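## Task

Pick up the little foam block on the desk and set it down directly on a shelf board (not on top of a carton) of the shelving unit at the end of the aisle that is set back deeper than the other units. It must stay there on its own once the robot lets go, and the robot must not topple or finish leaning.

## Robot and tools

ROBOT. TidyBot++: a wheeled base 0.54 m long, 0.50 m wide and 0.38 m tall on four driven casters, carrying one seven-joint arm with a two-finger gripper. The shoulder sits 0.12 m ahead of the base centre, 0.68 m off the floor. Cameras: base_camera and wrist_camera (the latter looks along the hand). Loose objects may occasionally get nudged by something.

FRAMES. Base frame: origin on the floor below the base centre, x ahead, y to the left, z up. hand_pose is reported in it, as the point between the finger pads; the hand's z axis runs out along the fingers and its y axis is the closing direction. The odometry frame is the base frame as it was when the scene began; heading grows to the left, -3.142 to 3.142. base_tilt is in degrees, positive when leaning forward or right. Both carry a fixed bias up to about 1 degree plus noise; odometry counts wheel turns, so slip looks like travel and drift of a few cm and degrees builds up.

execute_actions. Argument actions: a list holding one action or none (none just reports state and images). An action may contain base, joints, or both, plus optional speeds; its motions start at once. base holds exactly one key, each a relative move from where the base last reported itself: translate_m (metres, forward positive, -2 to 2), strafe_m (metres, left positive, -2 to 2), rotate_rad (radians, counter-clockwise from above positive, -6.3 to 6.3). joints holds absolute targets in radians, by name: joint_1_rad (any angle; positive turns the arm clockwise from above, opposite to rotate_rad), joint_2_rad shoulder -2.249 to 2.249, joint_3_rad any angle, joint_4_rad elbow -2.579 to 2.579, joint_5_rad any angle, joint_6_rad wrist -2.099 to 2.099, joint_7_rad any angle (hand pointing down: positive is counter-clockwise from above; at 1.57 the fingers open sideways), and gripper_pos from 0 (open) to 1 (closed). Done tolerance is ±0.039 for joints 1-4, ±0.056 for 5-7, ±0.03 for the gripper. Unbounded joints go the short way; for bigger turns send steps below half a revolution. speeds caps top speed for this action only: translate_m and strafe_m 0.05 to 0.5 m/s, rotate_rad 0.1 to 1.57 rad/s (default is the maximum). A base move needing over 8.667 s is refused; no action runs past 15 s. cameras: list of base_camera, wrist_camera or all; omitted/null means all, [] means none. Any unknown key or out-of-range value rejects the call with no motion. A joint or base left out may still be driving toward its previous target.

wait: seconds, 0 to 10; commands nothing and returns state and images. zoom_image: camera plus region [x0, y0, x1, y1] in pixels of that camera's latest full image, top-left origin, at most 504 by 504. finished_scene: scene (integer 1 or 2); ends that scene after the last command is held, reports success, cannot be reversed. The result must persist. Answering with no tool call ends everything.

RESULT LINES. base_status and joint_status: done; off_target (resting away from target, maybe still pushing); contact_stop and time_out (old target dropped, holds in place; joint_status never shows these two). A blocked base pushes until timeout and can still read done though short. 'joint command not followed' with a 'cause:' line means a self-collision check held back all arm targets (the gripper still acts); affected joints read not_followed and may be retried on later actions. on_its_own lists motion you did not command. motor_effort gives percent of max toward higher joint values, peak in brackets (noisy, biased). ARM HIT means a hard hit on the base or the arm itself. Motor temperatures list one value per arm joint; MOTOR HOT appears from 60 °C; at 75 °C an OVER-TEMPERATURE FAULT lets the arm sink and unfinished keys show limit_stop_at_motor_heat (resend them). A torque fault (joints 1-4 limit 104.5 N m, warning 56.7; joints 5-7 limit 51.3, warning 29.4) freezes the arm and gripper for 10 s and skips the rest of the call; the base keeps going. If a call reports a stop, later calls in the same reply are skipped.

ARM GEOMETRY. Upper arm 0.42 m, forearm 0.31 m, hand 0.31 m to the hand point. With joint_1_rad 0, joint_3_rad 3.14, joint_5_rad 0 the arm moves in the base's x-z plane; angles from vertical (forward positive) are upper = j2, forearm = j2 - j4, hand = j2 - j4 - j6. Reach ahead of the shoulder is the sum of length x sin(angle), height above it the sum of length x cos(angle). Joints move up to 1.39 rad/s (1.22 for 5-7). The arm starts folded, hand down, sticking out up to 0.08 m ahead of the base, elbow up to 1.15 m high. A downward hand reaches only about 0.94 m high, near the base. Finger gap is about 85 x (1 - gripper_pos) mm; closed fingertips reach 20 mm past the hand point. Closing on an object gives off_target at the contact reading; done at 1 means an empty grip.

ACCURACY. Friction leaves joints slightly off; correct by sending last command + (wanted - read) for all seven. Check real hand position in the images. The arm sags when carrying; never command a loaded joint to its read angle. Holding a load heats motors, even while you think.

AVOID. Dropping, slamming or shoving objects hard; driving while the arm is snagged above about 0.8 m (tipping); horizontal pushes on a raised hand; driving the arm into things (torque faults). Back away or retract the arm to right a leaning robot.

Each tool is called after "Request:" as name([rows], argument=value, ...), one row to a line, values as JSON.

## Session

Request:
execute_actions(actions=[])

Scene clock: 0.00 s.
Motor temperatures (°C, as the motors report them): [35 31 29 33 41 36 38]
base_odometry: x=+0.000 y=+0.000 heading=+0.000 (m, m, rad; odometry frame)
base_tilt: forward=+0.7 right=-0.5 (deg)
base_status: not commanded
joint_positions: joint_1_rad=+0.002 joint_2_rad=-0.309 joint_3_rad=+3.144 joint_4_rad=-2.525 joint_5_rad=-0.043 joint_6_rad=-0.914 joint_7_rad=+1.546 gripper_pos=+0.000
joint_status: not commanded
motor_effort: joint_1_rad=-1 joint_2_rad=-2 joint_3_rad=+0 joint_4_rad=+12 joint_5_rad=-1 joint_6_rad=+1 joint_7_rad=+0 (%)
hand_pose: x=+0.2459 y=+0.0115 z=+0.5825 quat_wxyz=(-0.018, +0.999, -0.028, +0.005) (m; base frame)
pictures: base_camera, wrist_camera
Images, in order (width x height): base_camera 644x364, wrist_camera 644x476.

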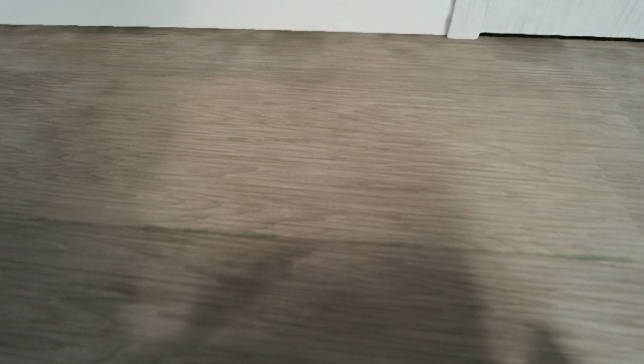

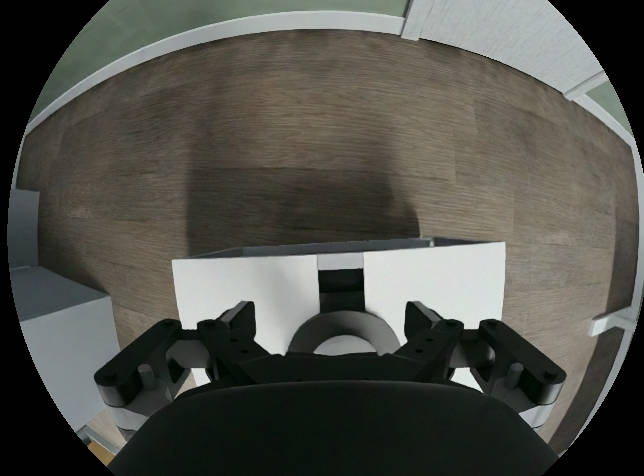

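Request:
execute_actions([
  {"joints":{"joint_6_rad":0.5,"joint_1_rad":-1.2}},
], cameras=["wrist_camera"])

Scene clock: 7.27 s.
Motor temperatures (°C, as the motors report them): [35 31 29 33 41 36 38]
base_odometry: x=+0.000 y=+0.000 heading=+0.000 (m, m, rad; odometry frame)
base_tilt: forward=+0.8 right=-0.5 (deg)
base_status: not commanded
joint_positions: joint_1_rad=-1.188 joint_2_rad=-0.309 joint_3_rad=+3.144 joint_4_rad=-2.525 joint_5_rad=-0.043 joint_6_rad=+0.461 joint_7_rad=+1.546 gripper_pos=+0.000
joint_status: all done
motor_effort: joint_1_rad=+0(1) joint_2_rad=-7(6) joint_3_rad=+0(0) joint_4_rad=+18(18) joint_5_rad=+0(1) joint_6_rad=+9(9) joint_7_rad=+1(1) (%)
hand_pose: x=+0.2848 y=+0.3959 z=+0.8363 quat_wxyz=(-0.368, +0.655, +0.404, +0.522) (m; base frame)
pictures: wrist_camera
Images, in order (width x height): wrist_camera 644x476.

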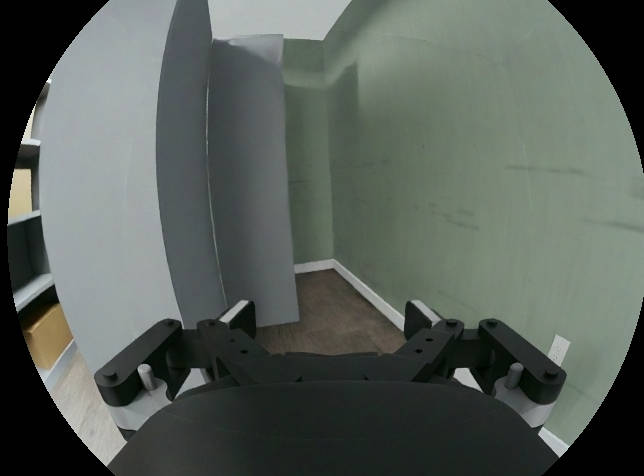

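Request:
execute_actions([
  {"joints":{"joint_1_rad":1.6}},
], cameras=["wrist_camera"])

Request:
execute_actions([
  {"joints":{"joint_1_rad":3.1}},
], cameras=["wrist_camera"])

Scene clock: 14.73 s.
Motor temperatures (°C, as the motors report them): [35 31 29 33 41 37 38]
base_odometry: x=+0.000 y=+0.000 heading=+0.000 (m, m, rad; odometry frame)
base_tilt: forward=+0.8 right=-0.5 (deg)
base_status: not commanded
joint_positions: joint_1_rad=+1.588 joint_2_rad=-0.309 joint_3_rad=+3.144 joint_4_rad=-2.525 joint_5_rad=-0.043 joint_6_rad=+0.461 joint_7_rad=+1.546 gripper_pos=+0.000
joint_status: all done
motor_effort: joint_1_rad=-1(0) joint_2_rad=-7(8) joint_3_rad=+0(0) joint_4_rad=+17(18) joint_5_rad=-1(1) joint_6_rad=+9(9) joint_7_rad=+1(1) (%)
hand_pose: x=+0.1057 y=-0.4290 z=+0.8363 quat_wxyz=(+0.447, +0.516, -0.571, +0.457) (m; base frame)
pictures: wrist_camera
Images, in order (width x height): wrist_camera 644x476.

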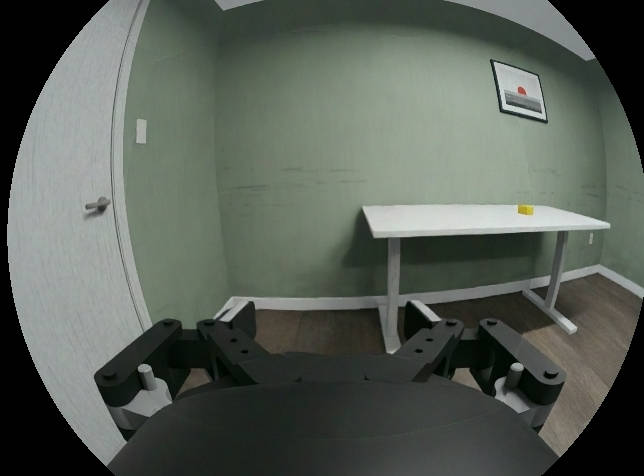

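Scene clock: 17.47 s.
Motor temperatures (°C, as the motors report them): [35 31 29 33 41 37 38]
base_odometry: x=+0.000 y=+0.000 heading=+0.000 (m, m, rad; odometry frame)
base_tilt: forward=+0.7 right=-0.5 (deg)
base_status: not commanded
joint_positions: joint_1_rad=+3.088 joint_2_rad=-0.309 joint_3_rad=+3.144 joint_4_rad=-2.525 joint_5_rad=-0.043 joint_6_rad=+0.461 joint_7_rad=+1.546 gripper_pos=+0.000
joint_status: all done
motor_effort: joint_1_rad=-1(1) joint_2_rad=-6(7) joint_3_rad=+0(0) joint_4_rad=+17(18) joint_5_rad=+0(0) joint_6_rad=+9(9) joint_7_rad=+1(1) (%)
hand_pose: x=-0.3098 y=-0.0171 z=+0.8363 quat_wxyz=(+0.638, -0.011, -0.769, +0.030) (m; base frame)
pictures: wrist_camera
Images, in order (width x height): wrist_camera 644x476.

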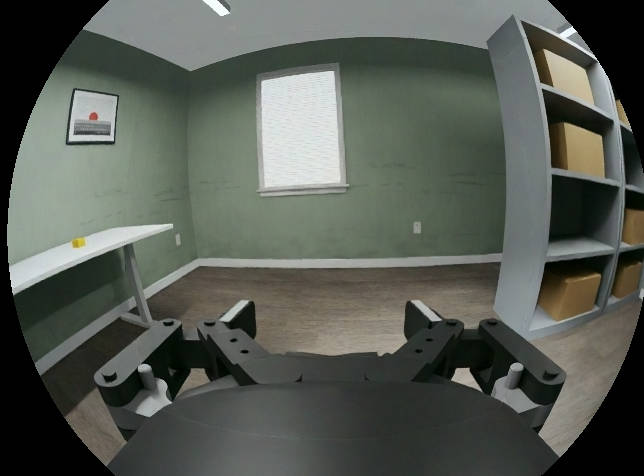

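Request:
execute_actions([
  {"base":{"translate_m":-1.05},"joints":{"joint_1_rad":1.57}},
], cameras=["wrist_camera"])

Request:
execute_actions([
  {"base":{"rotate_rad":-1.571},"joints":{"joint_1_rad":0.0}},
])

Scene clock: 36.00 s.
Motor temperatures (°C, as the motors report them): [35 31 29 34 41 37 38]
base_odometry: x=-1.050 y=+0.002 heading=-0.001 (m, m, rad; odometry frame)
base_tilt: forward=+0.8 right=-0.5 (deg)
base_status: done
joint_positions: joint_1_rad=+1.584 joint_2_rad=-0.309 joint_3_rad=+3.144 joint_4_rad=-2.525 joint_5_rad=-0.043 joint_6_rad=+0.461 joint_7_rad=+1.546 gripper_pos=+0.000
joint_status: all done
motor_effort: joint_1_rad=+0(1) joint_2_rad=-7(8) joint_3_rad=+0(0) joint_4_rad=+17(18) joint_5_rad=-1(1) joint_6_rad=+9(9) joint_7_rad=+1(1) (%)
hand_pose: x=+0.1074 y=-0.4290 z=+0.8364 quat_wxyz=(+0.446, +0.517, -0.570, +0.458) (m; base frame)
pictures: wrist_camera
Images, in order (width x height): wrist_camera 644x476.

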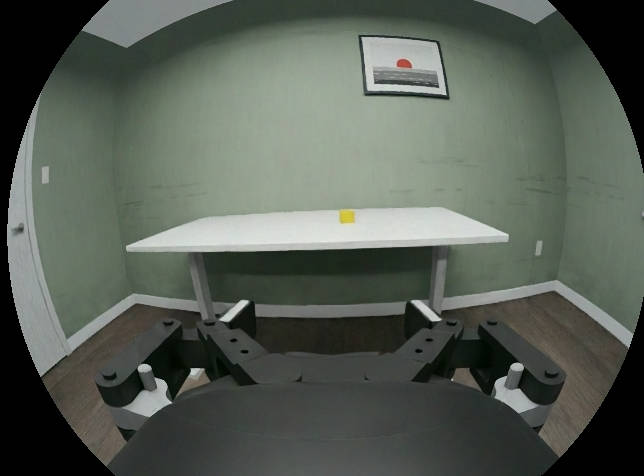

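Scene clock: 38.80 s.
Motor temperatures (°C, as the motors report them): [35 31 29 34 41 37 38]
base_odometry: x=-1.050 y=+0.002 heading=-1.570 (m, m, rad; odometry frame)
base_tilt: forward=+0.7 right=-0.5 (deg)
base_status: done
joint_positions: joint_1_rad=+0.012 joint_2_rad=-0.309 joint_3_rad=+3.144 joint_4_rad=-2.525 joint_5_rad=-0.043 joint_6_rad=+0.461 joint_7_rad=+1.546 gripper_pos=+0.000
joint_status: all done
motor_effort: joint_1_rad=-1(1) joint_2_rad=-7(7) joint_3_rad=+0(1) joint_4_rad=+18(18) joint_5_rad=+0(1) joint_6_rad=+9(9) joint_7_rad=+1(1) (%)
hand_pose: x=+0.5480 y=-0.0110 z=+0.8364 quat_wxyz=(-0.009, +0.768, -0.037, +0.639) (m; base frame)
pictures: base_camera, wrist_camera
Images, in order (width x height): base_camera 644x364, wrist_camera 644x476.

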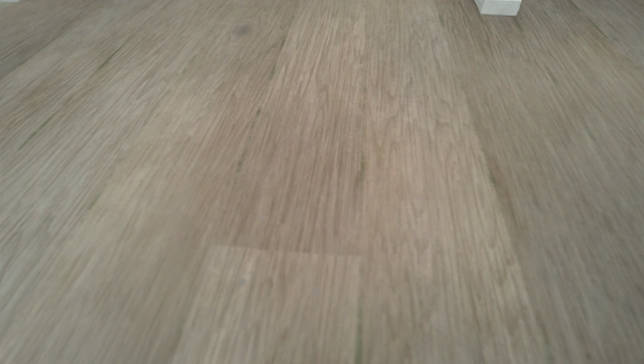

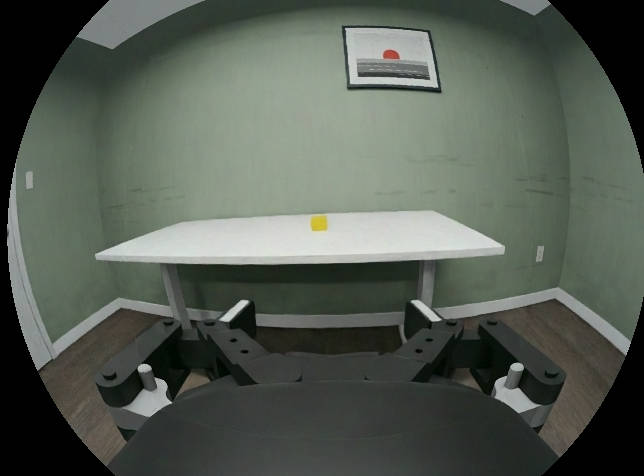

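Request:
execute_actions([
  {"base":{"translate_m":0.3},"joints":{"joint_1_rad":-0.01,"joint_2_rad":0.0,"joint_4_rad":-1.9,"joint_5_rad":0.04,"joint_6_rad":-0.1,"joint_7_rad":1.59}},
])

Scene clock: 50.43 s.
Motor temperatures (°C, as the motors report them): [35 31 29 34 41 37 38]
base_odometry: x=-1.050 y=-0.298 heading=-1.571 (m, m, rad; odometry frame)
base_tilt: forward=+0.8 right=-0.5 (deg)
base_status: done
joint_positions: joint_1_rad=+0.006 joint_2_rad=-0.007 joint_3_rad=+3.144 joint_4_rad=-1.908 joint_5_rad=+0.017 joint_6_rad=-0.058 joint_7_rad=+1.551 gripper_pos=+0.000
joint_status: all done
motor_effort: joint_1_rad=+0(0) joint_2_rad=-20(20) joint_3_rad=-1(0) joint_4_rad=+20(20) joint_5_rad=-1(0) joint_6_rad=+9(8) joint_7_rad=+1(0) (%)
hand_pose: x=+0.7016 y=-0.0042 z=+0.8832 quat_wxyz=(+0.002, +0.830, -0.005, +0.558) (m; base frame)
pictures: base_camera, wrist_camera
Images, in order (width x height): base_camera 644x364, wrist_camera 644x476.

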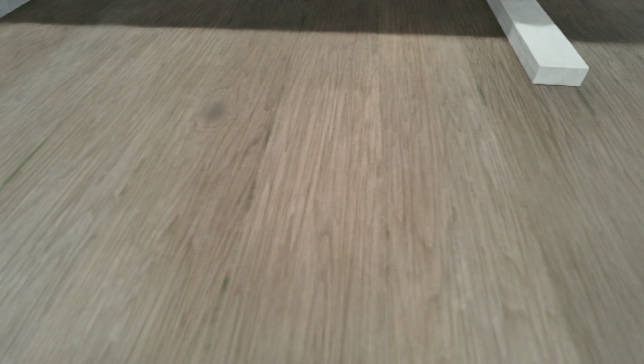

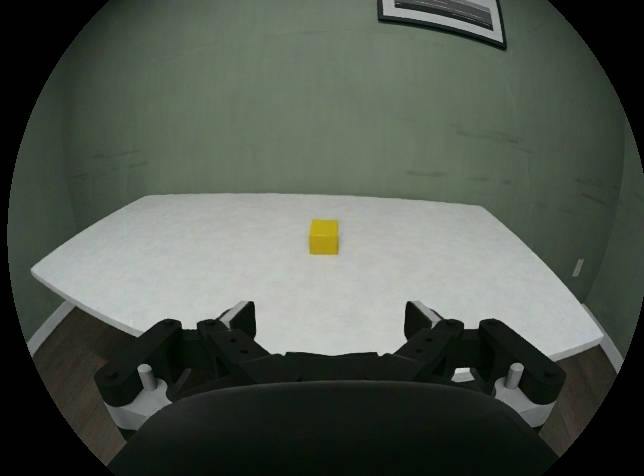

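Request:
execute_actions([
  {"joints":{"joint_1_rad":-0.02,"joint_2_rad":0.47,"joint_4_rad":-1.433,"joint_6_rad":-0.2}},
], cameras=["wrist_camera"])

Scene clock: 70.90 s.
Motor temperatures (°C, as the motors report them): [35 31 29 34 41 37 38]
base_odometry: x=-1.050 y=-0.298 heading=-1.571 (m, m, rad; odometry frame)
base_tilt: forward=+0.8 right=-0.5 (deg)
base_status: not commanded
joint_positions: joint_1_rad=-0.004 joint_2_rad=+0.468 joint_3_rad=+3.144 joint_4_rad=-1.446 joint_5_rad=+0.017 joint_6_rad=-0.159 joint_7_rad=+1.551 gripper_pos=+0.000
joint_status: all done
motor_effort: joint_1_rad=+0(0) joint_2_rad=-34(36) joint_3_rad=-1(1) joint_4_rad=+19(21) joint_5_rad=-1(1) joint_6_rad=+8(8) joint_7_rad=+1(1) (%)
hand_pose: x=+0.8778 y=+0.0018 z=+0.8019 quat_wxyz=(+0.001, +0.861, -0.001, +0.509) (m; base frame)
pictures: wrist_camera
Images, in order (width x height): wrist_camera 644x476.

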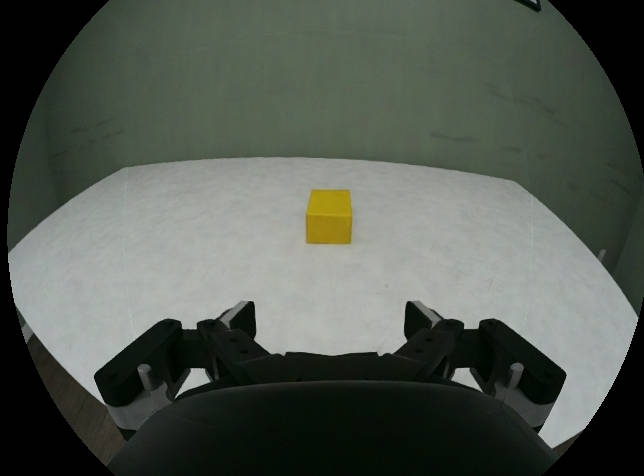

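Request:
execute_actions([
  {"base":{"translate_m":0.13}},
], cameras=["wrist_camera"])

Scene clock: 77.93 s.
Motor temperatures (°C, as the motors report them): [35 32 29 34 41 37 38]
base_odometry: x=-1.051 y=-0.429 heading=-1.572 (m, m, rad; odometry frame)
base_tilt: forward=+0.7 right=-0.5 (deg)
base_status: done
joint_positions: joint_1_rad=-0.006 joint_2_rad=+0.471 joint_3_rad=+3.144 joint_4_rad=-1.441 joint_5_rad=+0.017 joint_6_rad=-0.160 joint_7_rad=+1.551 gripper_pos=+0.000
joint_status: not commanded
motor_effort: joint_1_rad=-1(1) joint_2_rad=-34(38) joint_3_rad=-1(1) joint_4_rad=+19(20) joint_5_rad=-1(0) joint_6_rad=+8(9) joint_7_rad=+1(1) (%)
hand_pose: x=+0.8792 y=+0.0030 z=+0.8017 quat_wxyz=(+0.000, +0.860, +0.000, +0.509) (m; base frame)
pictures: wrist_camera
Images, in order (width x height): wrist_camera 644x476.

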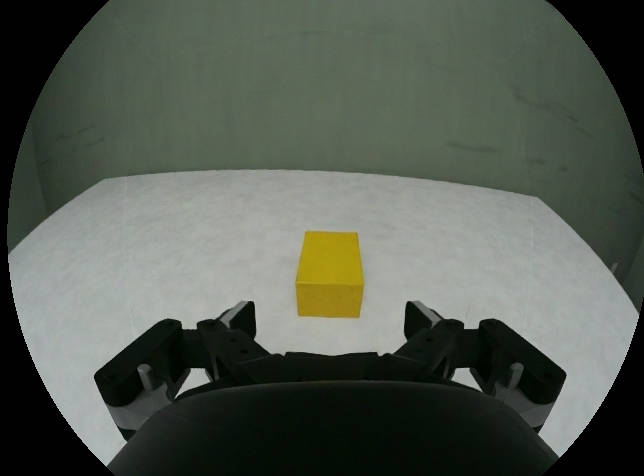

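Request:
execute_actions([
  {"base":{"translate_m":0.10},"joints":{"joint_2_rad":0.515}},
], cameras=["wrist_camera"])

Scene clock: 89.53 s.
Motor temperatures (°C, as the motors report them): [35 32 29 34 41 37 38]
base_odometry: x=-1.051 y=-0.529 heading=-1.573 (m, m, rad; odometry frame)
base_tilt: forward=+0.8 right=-0.4 (deg)
base_status: done
joint_positions: joint_1_rad=-0.007 joint_2_rad=+0.509 joint_3_rad=+3.144 joint_4_rad=-1.439 joint_5_rad=+0.017 joint_6_rad=-0.161 joint_7_rad=+1.551 gripper_pos=+0.000
joint_status: all done
motor_effort: joint_1_rad=-1(2) joint_2_rad=-36(38) joint_3_rad=-1(1) joint_4_rad=+19(20) joint_5_rad=+0(0) joint_6_rad=+8(8) joint_7_rad=+1(1) (%)
hand_pose: x=+0.8837 y=+0.0040 z=+0.7738 quat_wxyz=(+0.000, +0.870, +0.000, +0.494) (m; base frame)
pictures: wrist_camera
Images, in order (width x height): wrist_camera 644x476.

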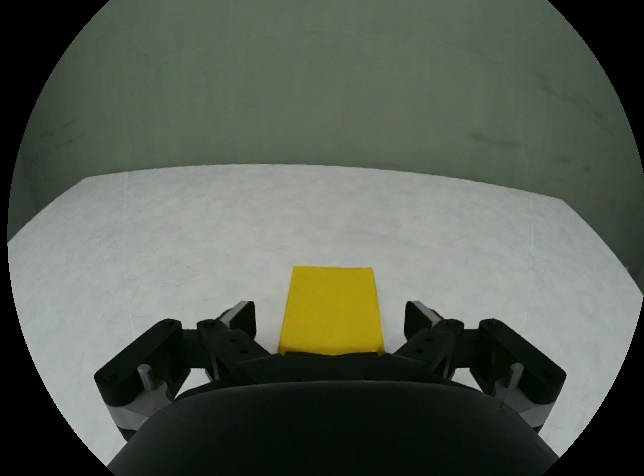

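Request:
execute_actions([
  {"joints":{"joint_2_rad":0.545}},
], cameras=["wrist_camera"])

Scene clock: 94.33 s.
Motor temperatures (°C, as the motors report them): [35 32 29 34 41 37 38]
base_odometry: x=-1.051 y=-0.529 heading=-1.573 (m, m, rad; odometry frame)
base_tilt: forward=+0.8 right=-0.5 (deg)
base_status: not commanded
joint_positions: joint_1_rad=-0.007 joint_2_rad=+0.533 joint_3_rad=+3.144 joint_4_rad=-1.439 joint_5_rad=+0.017 joint_6_rad=-0.161 joint_7_rad=+1.551 gripper_pos=+0.000
joint_status: all done
motor_effort: joint_1_rad=+0(1) joint_2_rad=-36(38) joint_3_rad=-1(1) joint_4_rad=+19(19) joint_5_rad=+0(1) joint_6_rad=+8(8) joint_7_rad=+1(1) (%)
hand_pose: x=+0.8857 y=+0.0040 z=+0.7559 quat_wxyz=(+0.000, +0.875, +0.000, +0.484) (m; base frame)
pictures: wrist_camera
Images, in order (width x height): wrist_camera 644x476.

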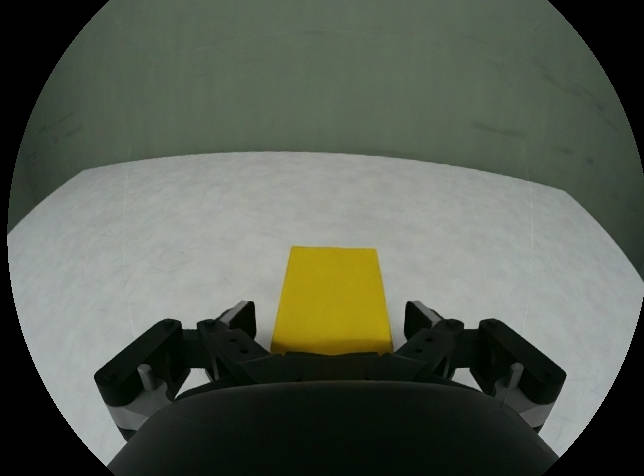

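Request:
execute_actions([
  {"joints":{"gripper_pos":1.0}},
], cameras=["wrist_camera"])

Scene clock: 97.17 s.
Motor temperatures (°C, as the motors report them): [35 32 29 34 41 37 38]
base_odometry: x=-1.051 y=-0.529 heading=-1.573 (m, m, rad; odometry frame)
base_tilt: forward=+0.8 right=-0.5 (deg)
base_status: not commanded
joint_positions: joint_1_rad=-0.007 joint_2_rad=+0.533 joint_3_rad=+3.144 joint_4_rad=-1.436 joint_5_rad=+0.017 joint_6_rad=-0.161 joint_7_rad=+1.551 gripper_pos=+0.385
joint_status: gripper_pos off_target (ended at +0.385, target +1.000)
motor_effort: joint_1_rad=-1(1) joint_2_rad=-37(38) joint_3_rad=-1(1) joint_4_rad=+18(19) joint_5_rad=-1(1) joint_6_rad=+8(8) joint_7_rad=+1(1) (%)
hand_pose: x=+0.8864 y=+0.0040 z=+0.7566 quat_wxyz=(+0.000, +0.875, +0.000, +0.484) (m; base frame)
pictures: wrist_camera
Images, in order (width x height): wrist_camera 644x476.

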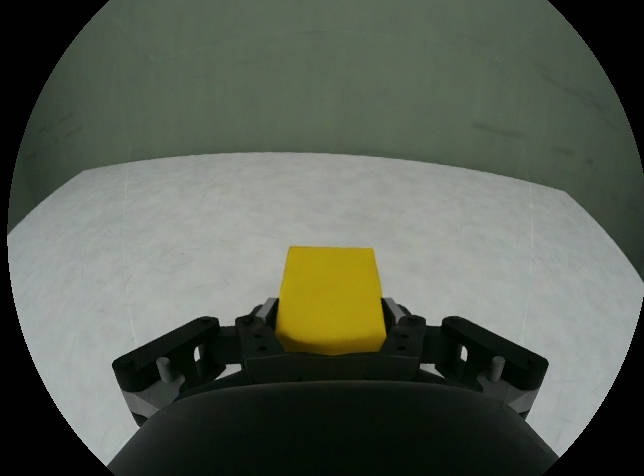

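Request:
execute_actions([
  {"base":{"translate_m":-0.5},"joints":{"joint_2_rad":-0.3,"joint_4_rad":-2.35,"joint_6_rad":0.4}},
], cameras=[])

Request:
execute_actions([
  {"base":{"rotate_rad":3.14}},
])

Scene clock: 105.50 s.
Motor temperatures (°C, as the motors report them): [35 32 29 34 41 37 38]
base_odometry: x=-1.049 y=-0.029 heading=-1.574 (m, m, rad; odometry frame)
base_tilt: forward=+0.8 right=-0.4 (deg)
base_status: done
joint_positions: joint_1_rad=-0.011 joint_2_rad=-0.293 joint_3_rad=+3.144 joint_4_rad=-2.346 joint_5_rad=+0.017 joint_6_rad=+0.356 joint_7_rad=+1.551 gripper_pos=+0.385
joint_status: all done
motor_effort: joint_1_rad=-1(3) joint_2_rad=-9(39) joint_3_rad=+0(2) joint_4_rad=+19(20) joint_5_rad=+0(0) joint_6_rad=+9(10) joint_7_rad=+1(1) (%)
hand_pose: x=+0.5846 y=+0.0067 z=+0.8998 quat_wxyz=(-0.006, +0.750, +0.003, +0.661) (m; base frame)
pictures: none
No camera images: the call's "cameras" was empty. Leave "cameras" out to get every camera's image.

Scene clock: 108.80 s.
Motor temperatures (°C, as the motors report them): [35 32 29 34 41 37 38]
base_odometry: x=-1.049 y=-0.029 heading=+1.565 (m, m, rad; odometry frame)
base_tilt: forward=+0.8 right=-0.5 (deg)
base_status: done
joint_positions: joint_1_rad=-0.013 joint_2_rad=-0.293 joint_3_rad=+3.145 joint_4_rad=-2.346 joint_5_rad=+0.019 joint_6_rad=+0.356 joint_7_rad=+1.551 gripper_pos=+0.385
joint_status: not commanded
motor_effort: joint_1_rad=+0(2) joint_2_rad=-9(10) joint_3_rad=+0(3) joint_4_rad=+19(19) joint_5_rad=-1(0) joint_6_rad=+9(10) joint_7_rad=+1(1) (%)
hand_pose: x=+0.5846 y=+0.0078 z=+0.8999 quat_wxyz=(-0.007, +0.750, +0.005, +0.661) (m; base frame)
pictures: base_camera, wrist_camera
Images, in order (width x height): base_camera 644x364, wrist_camera 644x476.

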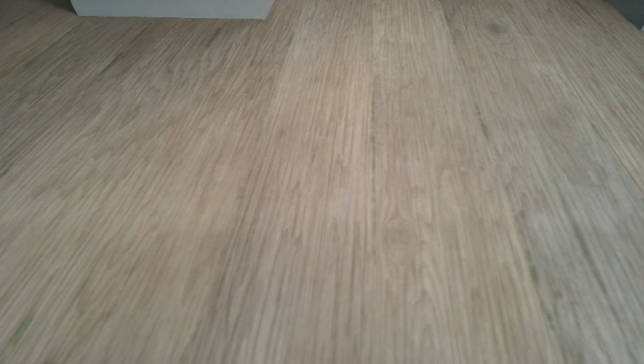

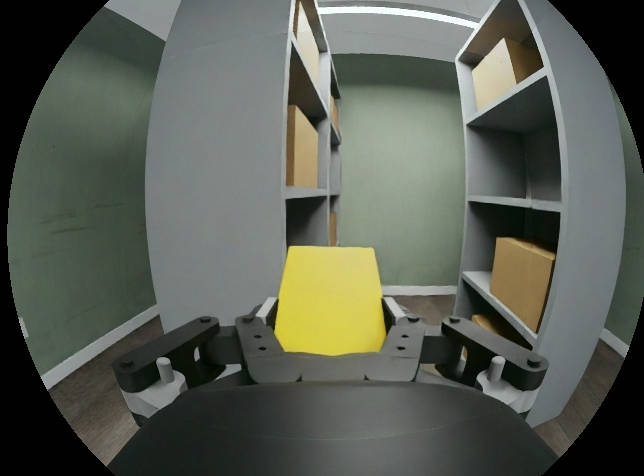

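Request:
execute_actions([
  {"base":{"rotate_rad":-0.11}},
], cameras=[])

Request:
execute_actions([
  {"base":{"strafe_m":-0.14}},
], cameras=[])

Request:
execute_actions([
  {"base":{"translate_m":0.4}},
])

Scene clock: 123.63 s.
Motor temperatures (°C, as the motors report them): [35 32 29 34 41 37 38]
base_odometry: x=-1.049 y=-0.029 heading=+1.456 (m, m, rad; odometry frame)
base_tilt: forward=+0.7 right=-0.5 (deg)
base_status: done
joint_positions: joint_1_rad=-0.013 joint_2_rad=-0.293 joint_3_rad=+3.146 joint_4_rad=-2.346 joint_5_rad=+0.019 joint_6_rad=+0.356 joint_7_rad=+1.551 gripper_pos=+0.385
joint_status: not commanded
motor_effort: joint_1_rad=+0(2) joint_2_rad=-9(9) joint_3_rad=+0(1) joint_4_rad=+19(19) joint_5_rad=-1(0) joint_6_rad=+10(9) joint_7_rad=+1(1) (%)
hand_pose: x=+0.5847 y=+0.0074 z=+0.8999 quat_wxyz=(-0.007, +0.750, +0.005, +0.661) (m; base frame)
pictures: none
No camera images: the call's "cameras" was empty. Leave "cameras" out to get every camera's image.

Scene clock: 125.07 s.
Motor temperatures (°C, as the motors report them): [35 32 29 34 41 37 38]
base_odometry: x=-0.910 y=-0.044 heading=+1.457 (m, m, rad; odometry frame)
base_tilt: forward=+0.8 right=-0.4 (deg)
base_status: done
joint_positions: joint_1_rad=-0.014 joint_2_rad=-0.293 joint_3_rad=+3.147 joint_4_rad=-2.346 joint_5_rad=+0.020 joint_6_rad=+0.356 joint_7_rad=+1.551 gripper_pos=+0.385
joint_status: not commanded
motor_effort: joint_1_rad=+0(1) joint_2_rad=-9(10) joint_3_rad=+0(2) joint_4_rad=+19(19) joint_5_rad=+0(2) joint_6_rad=+9(9) joint_7_rad=+1(1) (%)
hand_pose: x=+0.5847 y=+0.0075 z=+0.8999 quat_wxyz=(-0.006, +0.750, +0.005, +0.661) (m; base frame)
pictures: none
No camera images: the call's "cameras" was empty. Leave "cameras" out to get every camera's image.

Scene clock: 127.13 s.
Motor temperatures (°C, as the motors report them): [35 32 29 34 41 37 38]
base_odometry: x=-0.864 y=+0.353 heading=+1.457 (m, m, rad; odometry frame)
base_tilt: forward=+0.8 right=-0.5 (deg)
base_status: done
joint_positions: joint_1_rad=-0.014 joint_2_rad=-0.293 joint_3_rad=+3.147 joint_4_rad=-2.347 joint_5_rad=+0.020 joint_6_rad=+0.358 joint_7_rad=+1.551 gripper_pos=+0.385
joint_status: not commanded
motor_effort: joint_1_rad=+0(0) joint_2_rad=-8(12) joint_3_rad=+0(0) joint_4_rad=+19(20) joint_5_rad=-1(1) joint_6_rad=+9(9) joint_7_rad=+1(1) (%)
hand_pose: x=+0.5848 y=+0.0075 z=+0.8997 quat_wxyz=(-0.006, +0.750, +0.005, +0.661) (m; base frame)
pictures: base_camera, wrist_camera
Images, in order (width x height): base_camera 644x364, wrist_camera 644x476.

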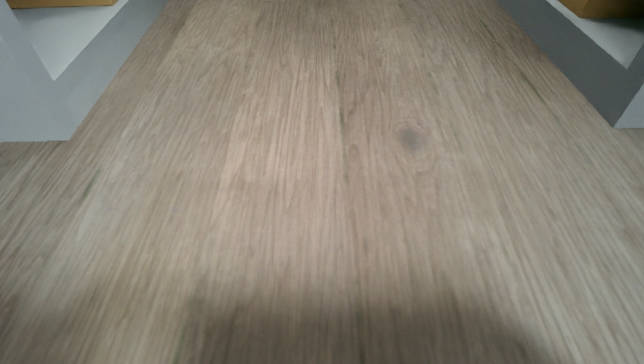

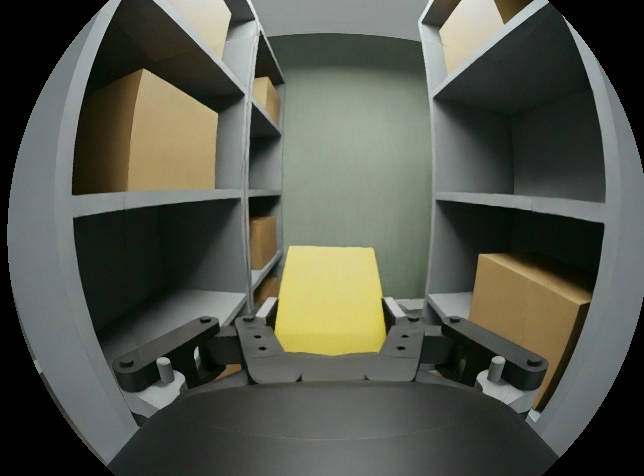

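Request:
execute_actions([
  {"base":{"translate_m":1.1},"joints":{"joint_1_rad":0.5}},
])

Scene clock: 134.80 s.
Motor temperatures (°C, as the motors report them): [35 32 29 34 41 37 38]
base_odometry: x=-0.739 y=+1.446 heading=+1.457 (m, m, rad; odometry frame)
base_tilt: forward=+0.8 right=-0.5 (deg)
base_status: done
joint_positions: joint_1_rad=+0.488 joint_2_rad=-0.294 joint_3_rad=+3.147 joint_4_rad=-2.347 joint_5_rad=+0.020 joint_6_rad=+0.358 joint_7_rad=+1.551 gripper_pos=+0.385
joint_status: all done
motor_effort: joint_1_rad=-1(1) joint_2_rad=-7(11) joint_3_rad=-1(1) joint_4_rad=+19(20) joint_5_rad=-1(1) joint_6_rad=+9(10) joint_7_rad=+1(1) (%)
hand_pose: x=+0.5305 y=-0.2176 z=+0.9005 quat_wxyz=(+0.158, +0.727, -0.181, +0.643) (m; base frame)
pictures: base_camera, wrist_camera
Images, in order (width x height): base_camera 644x364, wrist_camera 644x476.

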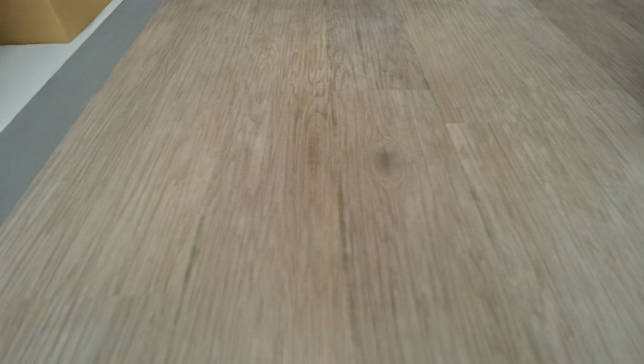

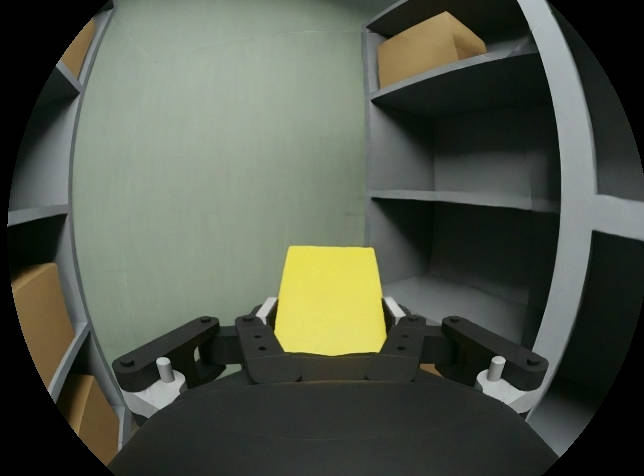

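Request:
execute_actions([
  {"base":{"translate_m":0.55}},
], cameras=["base_camera"])

Request:
execute_actions([
  {"base":{"translate_m":0.15},"joints":{"joint_1_rad":1.58,"joint_6_rad":0.0}},
])

Scene clock: 147.50 s.
Motor temperatures (°C, as the motors report them): [35 32 29 34 41 37 38]
base_odometry: x=-0.676 y=+1.993 heading=+1.456 (m, m, rad; odometry frame)
base_tilt: forward=+0.8 right=-0.5 (deg)
base_status: done
joint_positions: joint_1_rad=+0.489 joint_2_rad=-0.295 joint_3_rad=+3.147 joint_4_rad=-2.347 joint_5_rad=+0.020 joint_6_rad=+0.358 joint_7_rad=+1.551 gripper_pos=+0.385
joint_status: not commanded
motor_effort: joint_1_rad=+0(1) joint_2_rad=-9(12) joint_3_rad=+0(2) joint_4_rad=+19(20) joint_5_rad=-1(1) joint_6_rad=+10(10) joint_7_rad=+1(1) (%)
hand_pose: x=+0.5304 y=-0.2176 z=+0.9007 quat_wxyz=(+0.158, +0.727, -0.182, +0.643) (m; base frame)
pictures: base_camera
Images, in order (width x height): base_camera 644x364.

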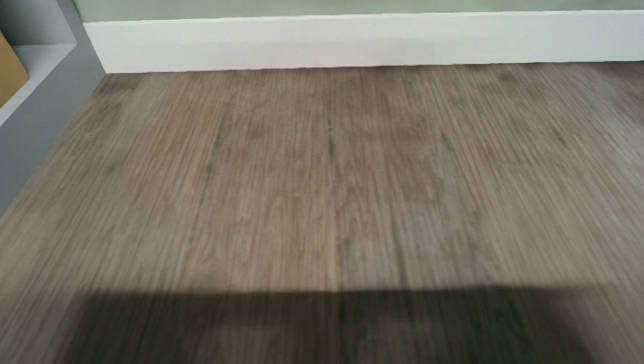

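Scene clock: 149.87 s.
Motor temperatures (°C, as the motors report them): [35 32 29 34 42 37 38]
base_odometry: x=-0.658 y=+2.142 heading=+1.456 (m, m, rad; odometry frame)
base_tilt: forward=+0.8 right=-0.5 (deg)
base_status: done
joint_positions: joint_1_rad=+1.568 joint_2_rad=-0.295 joint_3_rad=+3.147 joint_4_rad=-2.347 joint_5_rad=+0.020 joint_6_rad=+0.040 joint_7_rad=+1.551 gripper_pos=+0.385
joint_status: all done
motor_effort: joint_1_rad=-1(0) joint_2_rad=-8(11) joint_3_rad=+0(1) joint_4_rad=+19(20) joint_5_rad=-1(1) joint_6_rad=+9(9) joint_7_rad=+1(1) (%)
hand_pose: x=+0.1194 y=-0.4378 z=+0.8060 quat_wxyz=(+0.378, +0.597, -0.598, +0.379) (m; base frame)
pictures: base_camera, wrist_camera
Images, in order (width x height): base_camera 644x364, wrist_camera 644x476.

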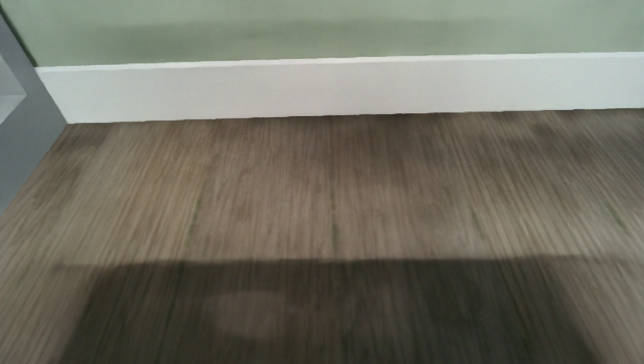

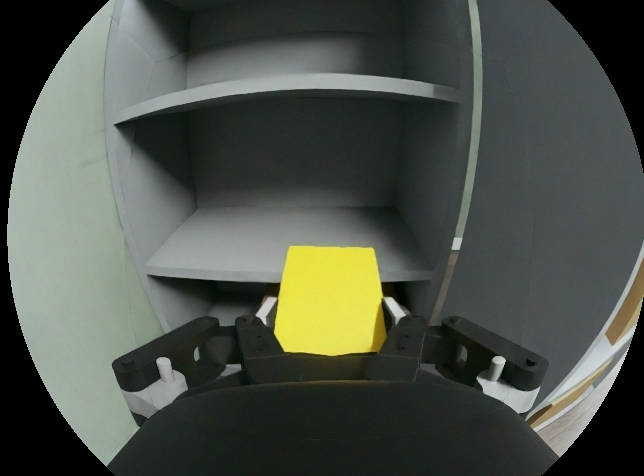

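Request:
execute_actions([
  {"base":{"translate_m":0.18},"joints":{"joint_2_rad":0.57,"joint_4_rad":-1.85,"joint_6_rad":0.38}},
])

Scene clock: 165.63 s.
Motor temperatures (°C, as the motors report them): [35 32 29 34 42 37 38]
base_odometry: x=-0.638 y=+2.321 heading=+1.456 (m, m, rad; odometry frame)
base_tilt: forward=+0.8 right=-0.4 (deg)
base_status: done
joint_positions: joint_1_rad=+1.571 joint_2_rad=+0.564 joint_3_rad=+3.145 joint_4_rad=-1.864 joint_5_rad=+0.020 joint_6_rad=+0.336 joint_7_rad=+1.551 gripper_pos=+0.385
joint_status: all done
motor_effort: joint_1_rad=-1(2) joint_2_rad=-34(34) joint_3_rad=-1(2) joint_4_rad=+15(18) joint_5_rad=+0(1) joint_6_rad=+9(10) joint_7_rad=+0(1) (%)
hand_pose: x=+0.1203 y=-0.7006 z=+0.6443 quat_wxyz=(+0.353, +0.612, -0.612, +0.355) (m; base frame)
pictures: base_camera, wrist_camera
Images, in order (width x height): base_camera 644x364, wrist_camera 644x476.

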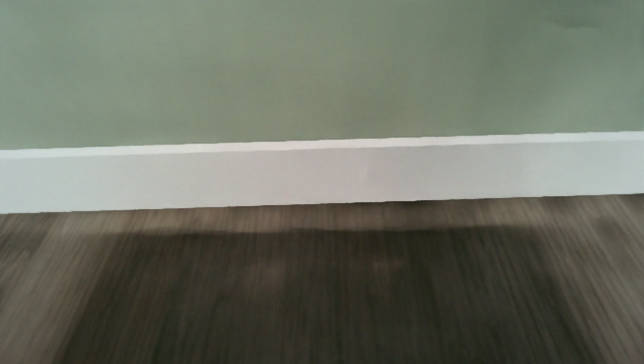

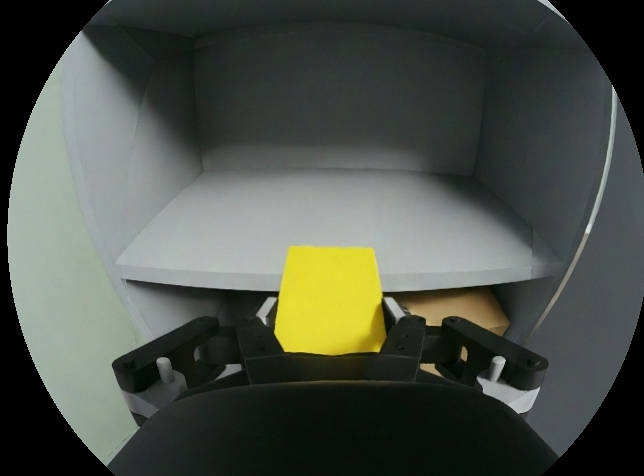

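Request:
execute_actions([
  {"base":{"strafe_m":-0.3}},
], cameras=["wrist_camera"])

Scene clock: 173.93 s.
Motor temperatures (°C, as the motors report them): [35 32 29 34 42 37 38]
base_odometry: x=-0.339 y=+2.287 heading=+1.457 (m, m, rad; odometry frame)
base_tilt: forward=+0.8 right=-0.4 (deg)
base_status: done
joint_positions: joint_1_rad=+1.571 joint_2_rad=+0.567 joint_3_rad=+3.145 joint_4_rad=-1.856 joint_5_rad=+0.020 joint_6_rad=+0.338 joint_7_rad=+1.551 gripper_pos=+0.385
joint_status: not commanded
motor_effort: joint_1_rad=-1(2) joint_2_rad=-35(36) joint_3_rad=-1(2) joint_4_rad=+15(16) joint_5_rad=-1(1) joint_6_rad=+9(9) joint_7_rad=+1(1) (%)
hand_pose: x=+0.1202 y=-0.7040 z=+0.6468 quat_wxyz=(+0.355, +0.611, -0.610, +0.357) (m; base frame)
pictures: wrist_camera
Images, in order (width x height): wrist_camera 644x476.

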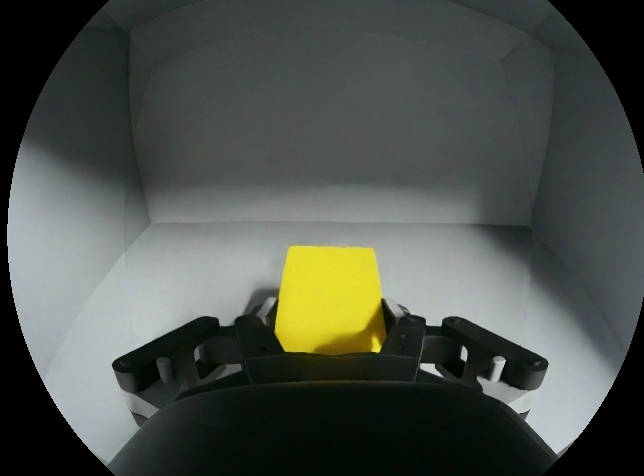

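Request:
execute_actions([
  {"joints":{"joint_2_rad":0.65}},
], cameras=["wrist_camera"])

Scene clock: 179.50 s.
Motor temperatures (°C, as the motors report them): [35 32 29 35 42 37 38]
base_odometry: x=-0.339 y=+2.287 heading=+1.457 (m, m, rad; odometry frame)
base_tilt: forward=+0.8 right=-0.4 (deg)
base_status: not commanded
joint_positions: joint_1_rad=+1.571 joint_2_rad=+0.649 joint_3_rad=+3.145 joint_4_rad=-1.856 joint_5_rad=+0.020 joint_6_rad=+0.338 joint_7_rad=+1.551 gripper_pos=+0.385
joint_status: all done
motor_effort: joint_1_rad=-1(0) joint_2_rad=-35(37) joint_3_rad=-1(1) joint_4_rad=+14(15) joint_5_rad=-1(1) joint_6_rad=+8(9) joint_7_rad=+1(1) (%)
hand_pose: x=+0.1202 y=-0.6988 z=+0.5898 quat_wxyz=(+0.330, +0.625, -0.624, +0.332) (m; base frame)
pictures: wrist_camera
Images, in order (width x height): wrist_camera 644x476.

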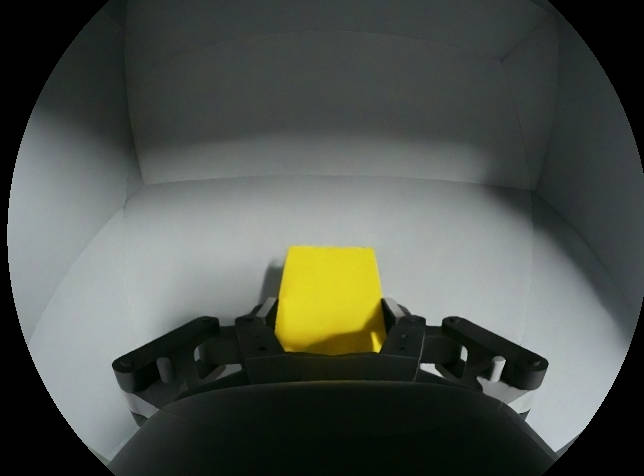

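No contact yet; lower a bit more.

Request:
execute_actions([
  {"joints":{"joint_2_rad":0.68}},
], cameras=["wrist_camera"])

Scene clock: 182.10 s.
Motor temperatures (°C, as the motors report them): [35 32 29 34 42 37 38]
base_odometry: x=-0.339 y=+2.287 heading=+1.457 (m, m, rad; odometry frame)
base_tilt: forward=+0.8 right=-0.4 (deg)
base_status: not commanded
joint_positions: joint_1_rad=+1.571 joint_2_rad=+0.670 joint_3_rad=+3.145 joint_4_rad=-1.856 joint_5_rad=+0.020 joint_6_rad=+0.338 joint_7_rad=+1.551 gripper_pos=+0.385
joint_status: all done
motor_effort: joint_1_rad=-1(0) joint_2_rad=-36(37) joint_3_rad=-1(1) joint_4_rad=+13(14) joint_5_rad=+0(1) joint_6_rad=+8(8) joint_7_rad=+1(0) (%)
hand_pose: x=+0.1202 y=-0.6967 z=+0.5747 quat_wxyz=(+0.323, +0.629, -0.628, +0.326) (m; base frame)
pictures: wrist_camera
Images, in order (width x height): wrist_camera 644x476.

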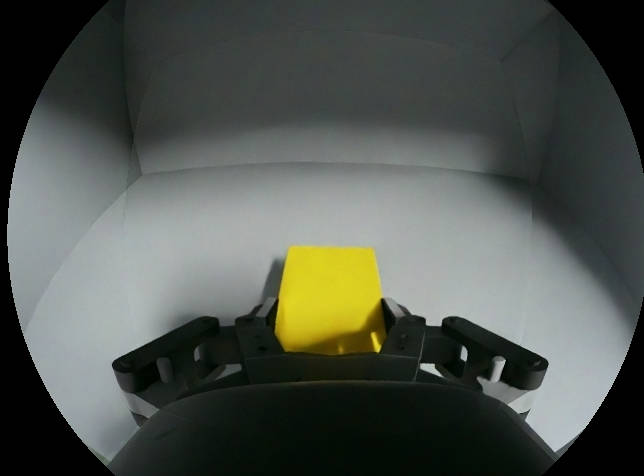

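Request:
execute_actions([
  {"joints":{"joint_2_rad":0.705}},
], cameras=["wrist_camera"])

Scene clock: 185.00 s.
Motor temperatures (°C, as the motors report them): [35 32 29 34 42 37 38]
base_odometry: x=-0.339 y=+2.287 heading=+1.457 (m, m, rad; odometry frame)
base_tilt: forward=+0.8 right=-0.4 (deg)
base_status: not commanded
joint_positions: joint_1_rad=+1.571 joint_2_rad=+0.675 joint_3_rad=+3.145 joint_4_rad=-1.854 joint_5_rad=+0.020 joint_6_rad=+0.345 joint_7_rad=+1.552 gripper_pos=+0.385
joint_status: all done
motor_effort: joint_1_rad=+0(1) joint_2_rad=-33(35) joint_3_rad=-1(1) joint_4_rad=+12(13) joint_5_rad=-1(1) joint_6_rad=+7(8) joint_7_rad=+0(1) (%)
hand_pose: x=+0.1202 y=-0.6983 z=+0.5739 quat_wxyz=(+0.325, +0.628, -0.627, +0.327) (m; base frame)
pictures: wrist_camera
Images, in order (width x height): wrist_camera 644x476.

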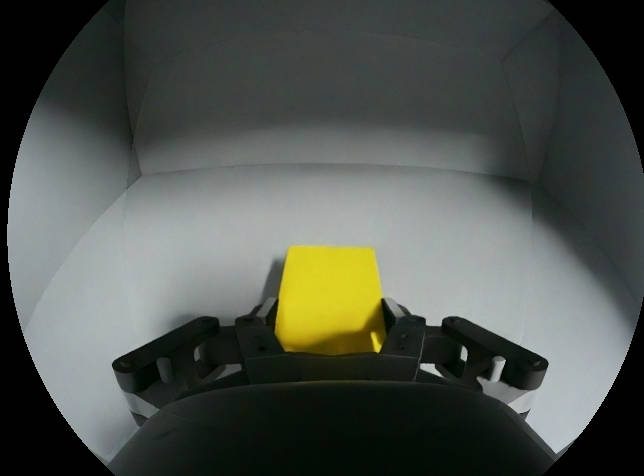

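Contact. Release and retreat.

Request:
execute_actions([
  {"joints":{"gripper_pos":0.0,"joint_2_rad":0.675}},
], cameras=[])

Request:
execute_actions([
  {"base":{"strafe_m":0.2},"joints":{"joint_2_rad":0.6}},
], cameras=["wrist_camera"])

Scene clock: 189.07 s.
Motor temperatures (°C, as the motors report them): [35 33 29 34 42 37 38]
base_odometry: x=-0.339 y=+2.287 heading=+1.457 (m, m, rad; odometry frame)
base_tilt: forward=+0.8 right=-0.4 (deg)
base_status: not commanded
joint_positions: joint_1_rad=+1.571 joint_2_rad=+0.674 joint_3_rad=+3.145 joint_4_rad=-1.854 joint_5_rad=+0.020 joint_6_rad=+0.345 joint_7_rad=+1.552 gripper_pos=+0.000
joint_status: all done
motor_effort: joint_1_rad=+0(0) joint_2_rad=-35(36) joint_3_rad=-1(1) joint_4_rad=+13(14) joint_5_rad=+0(1) joint_6_rad=+8(8) joint_7_rad=+1(1) (%)
hand_pose: x=+0.1202 y=-0.6984 z=+0.5748 quat_wxyz=(+0.325, +0.628, -0.627, +0.327) (m; base frame)
pictures: none
No camera images: the call's "cameras" was empty. Leave "cameras" out to get every camera's image.

Scene clock: 190.70 s.
Motor temperatures (°C, as the motors report them): [35 33 29 34 42 37 38]
base_odometry: x=-0.538 y=+2.310 heading=+1.457 (m, m, rad; odometry frame)
base_tilt: forward=+0.8 right=-0.5 (deg)
base_status: done
joint_positions: joint_1_rad=+1.575 joint_2_rad=+0.607 joint_3_rad=+3.145 joint_4_rad=-1.851 joint_5_rad=+0.020 joint_6_rad=+0.345 joint_7_rad=+1.552 gripper_pos=+0.000
joint_status: all done
motor_effort: joint_1_rad=-1(6) joint_2_rad=-33(38) joint_3_rad=-1(4) joint_4_rad=+14(16) joint_5_rad=+0(0) joint_6_rad=+8(8) joint_7_rad=+0(1) (%)
hand_pose: x=+0.1176 y=-0.7052 z=+0.6228 quat_wxyz=(+0.347, +0.615, -0.616, +0.348) (m; base frame)
pictures: wrist_camera
Images, in order (width x height): wrist_camera 644x476.

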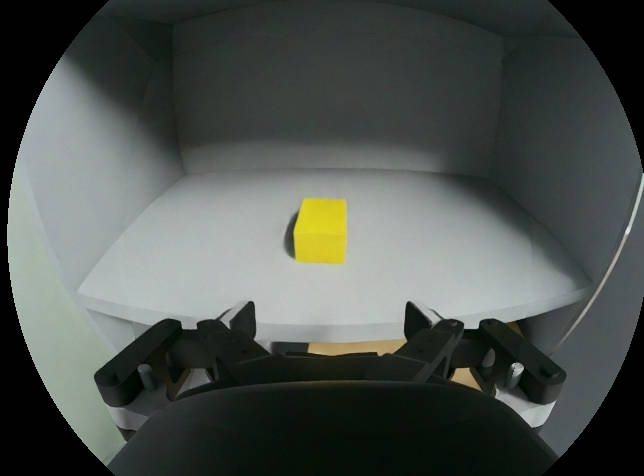

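Request:
finished_scene(scene=1)

The scene is finished: the task was done.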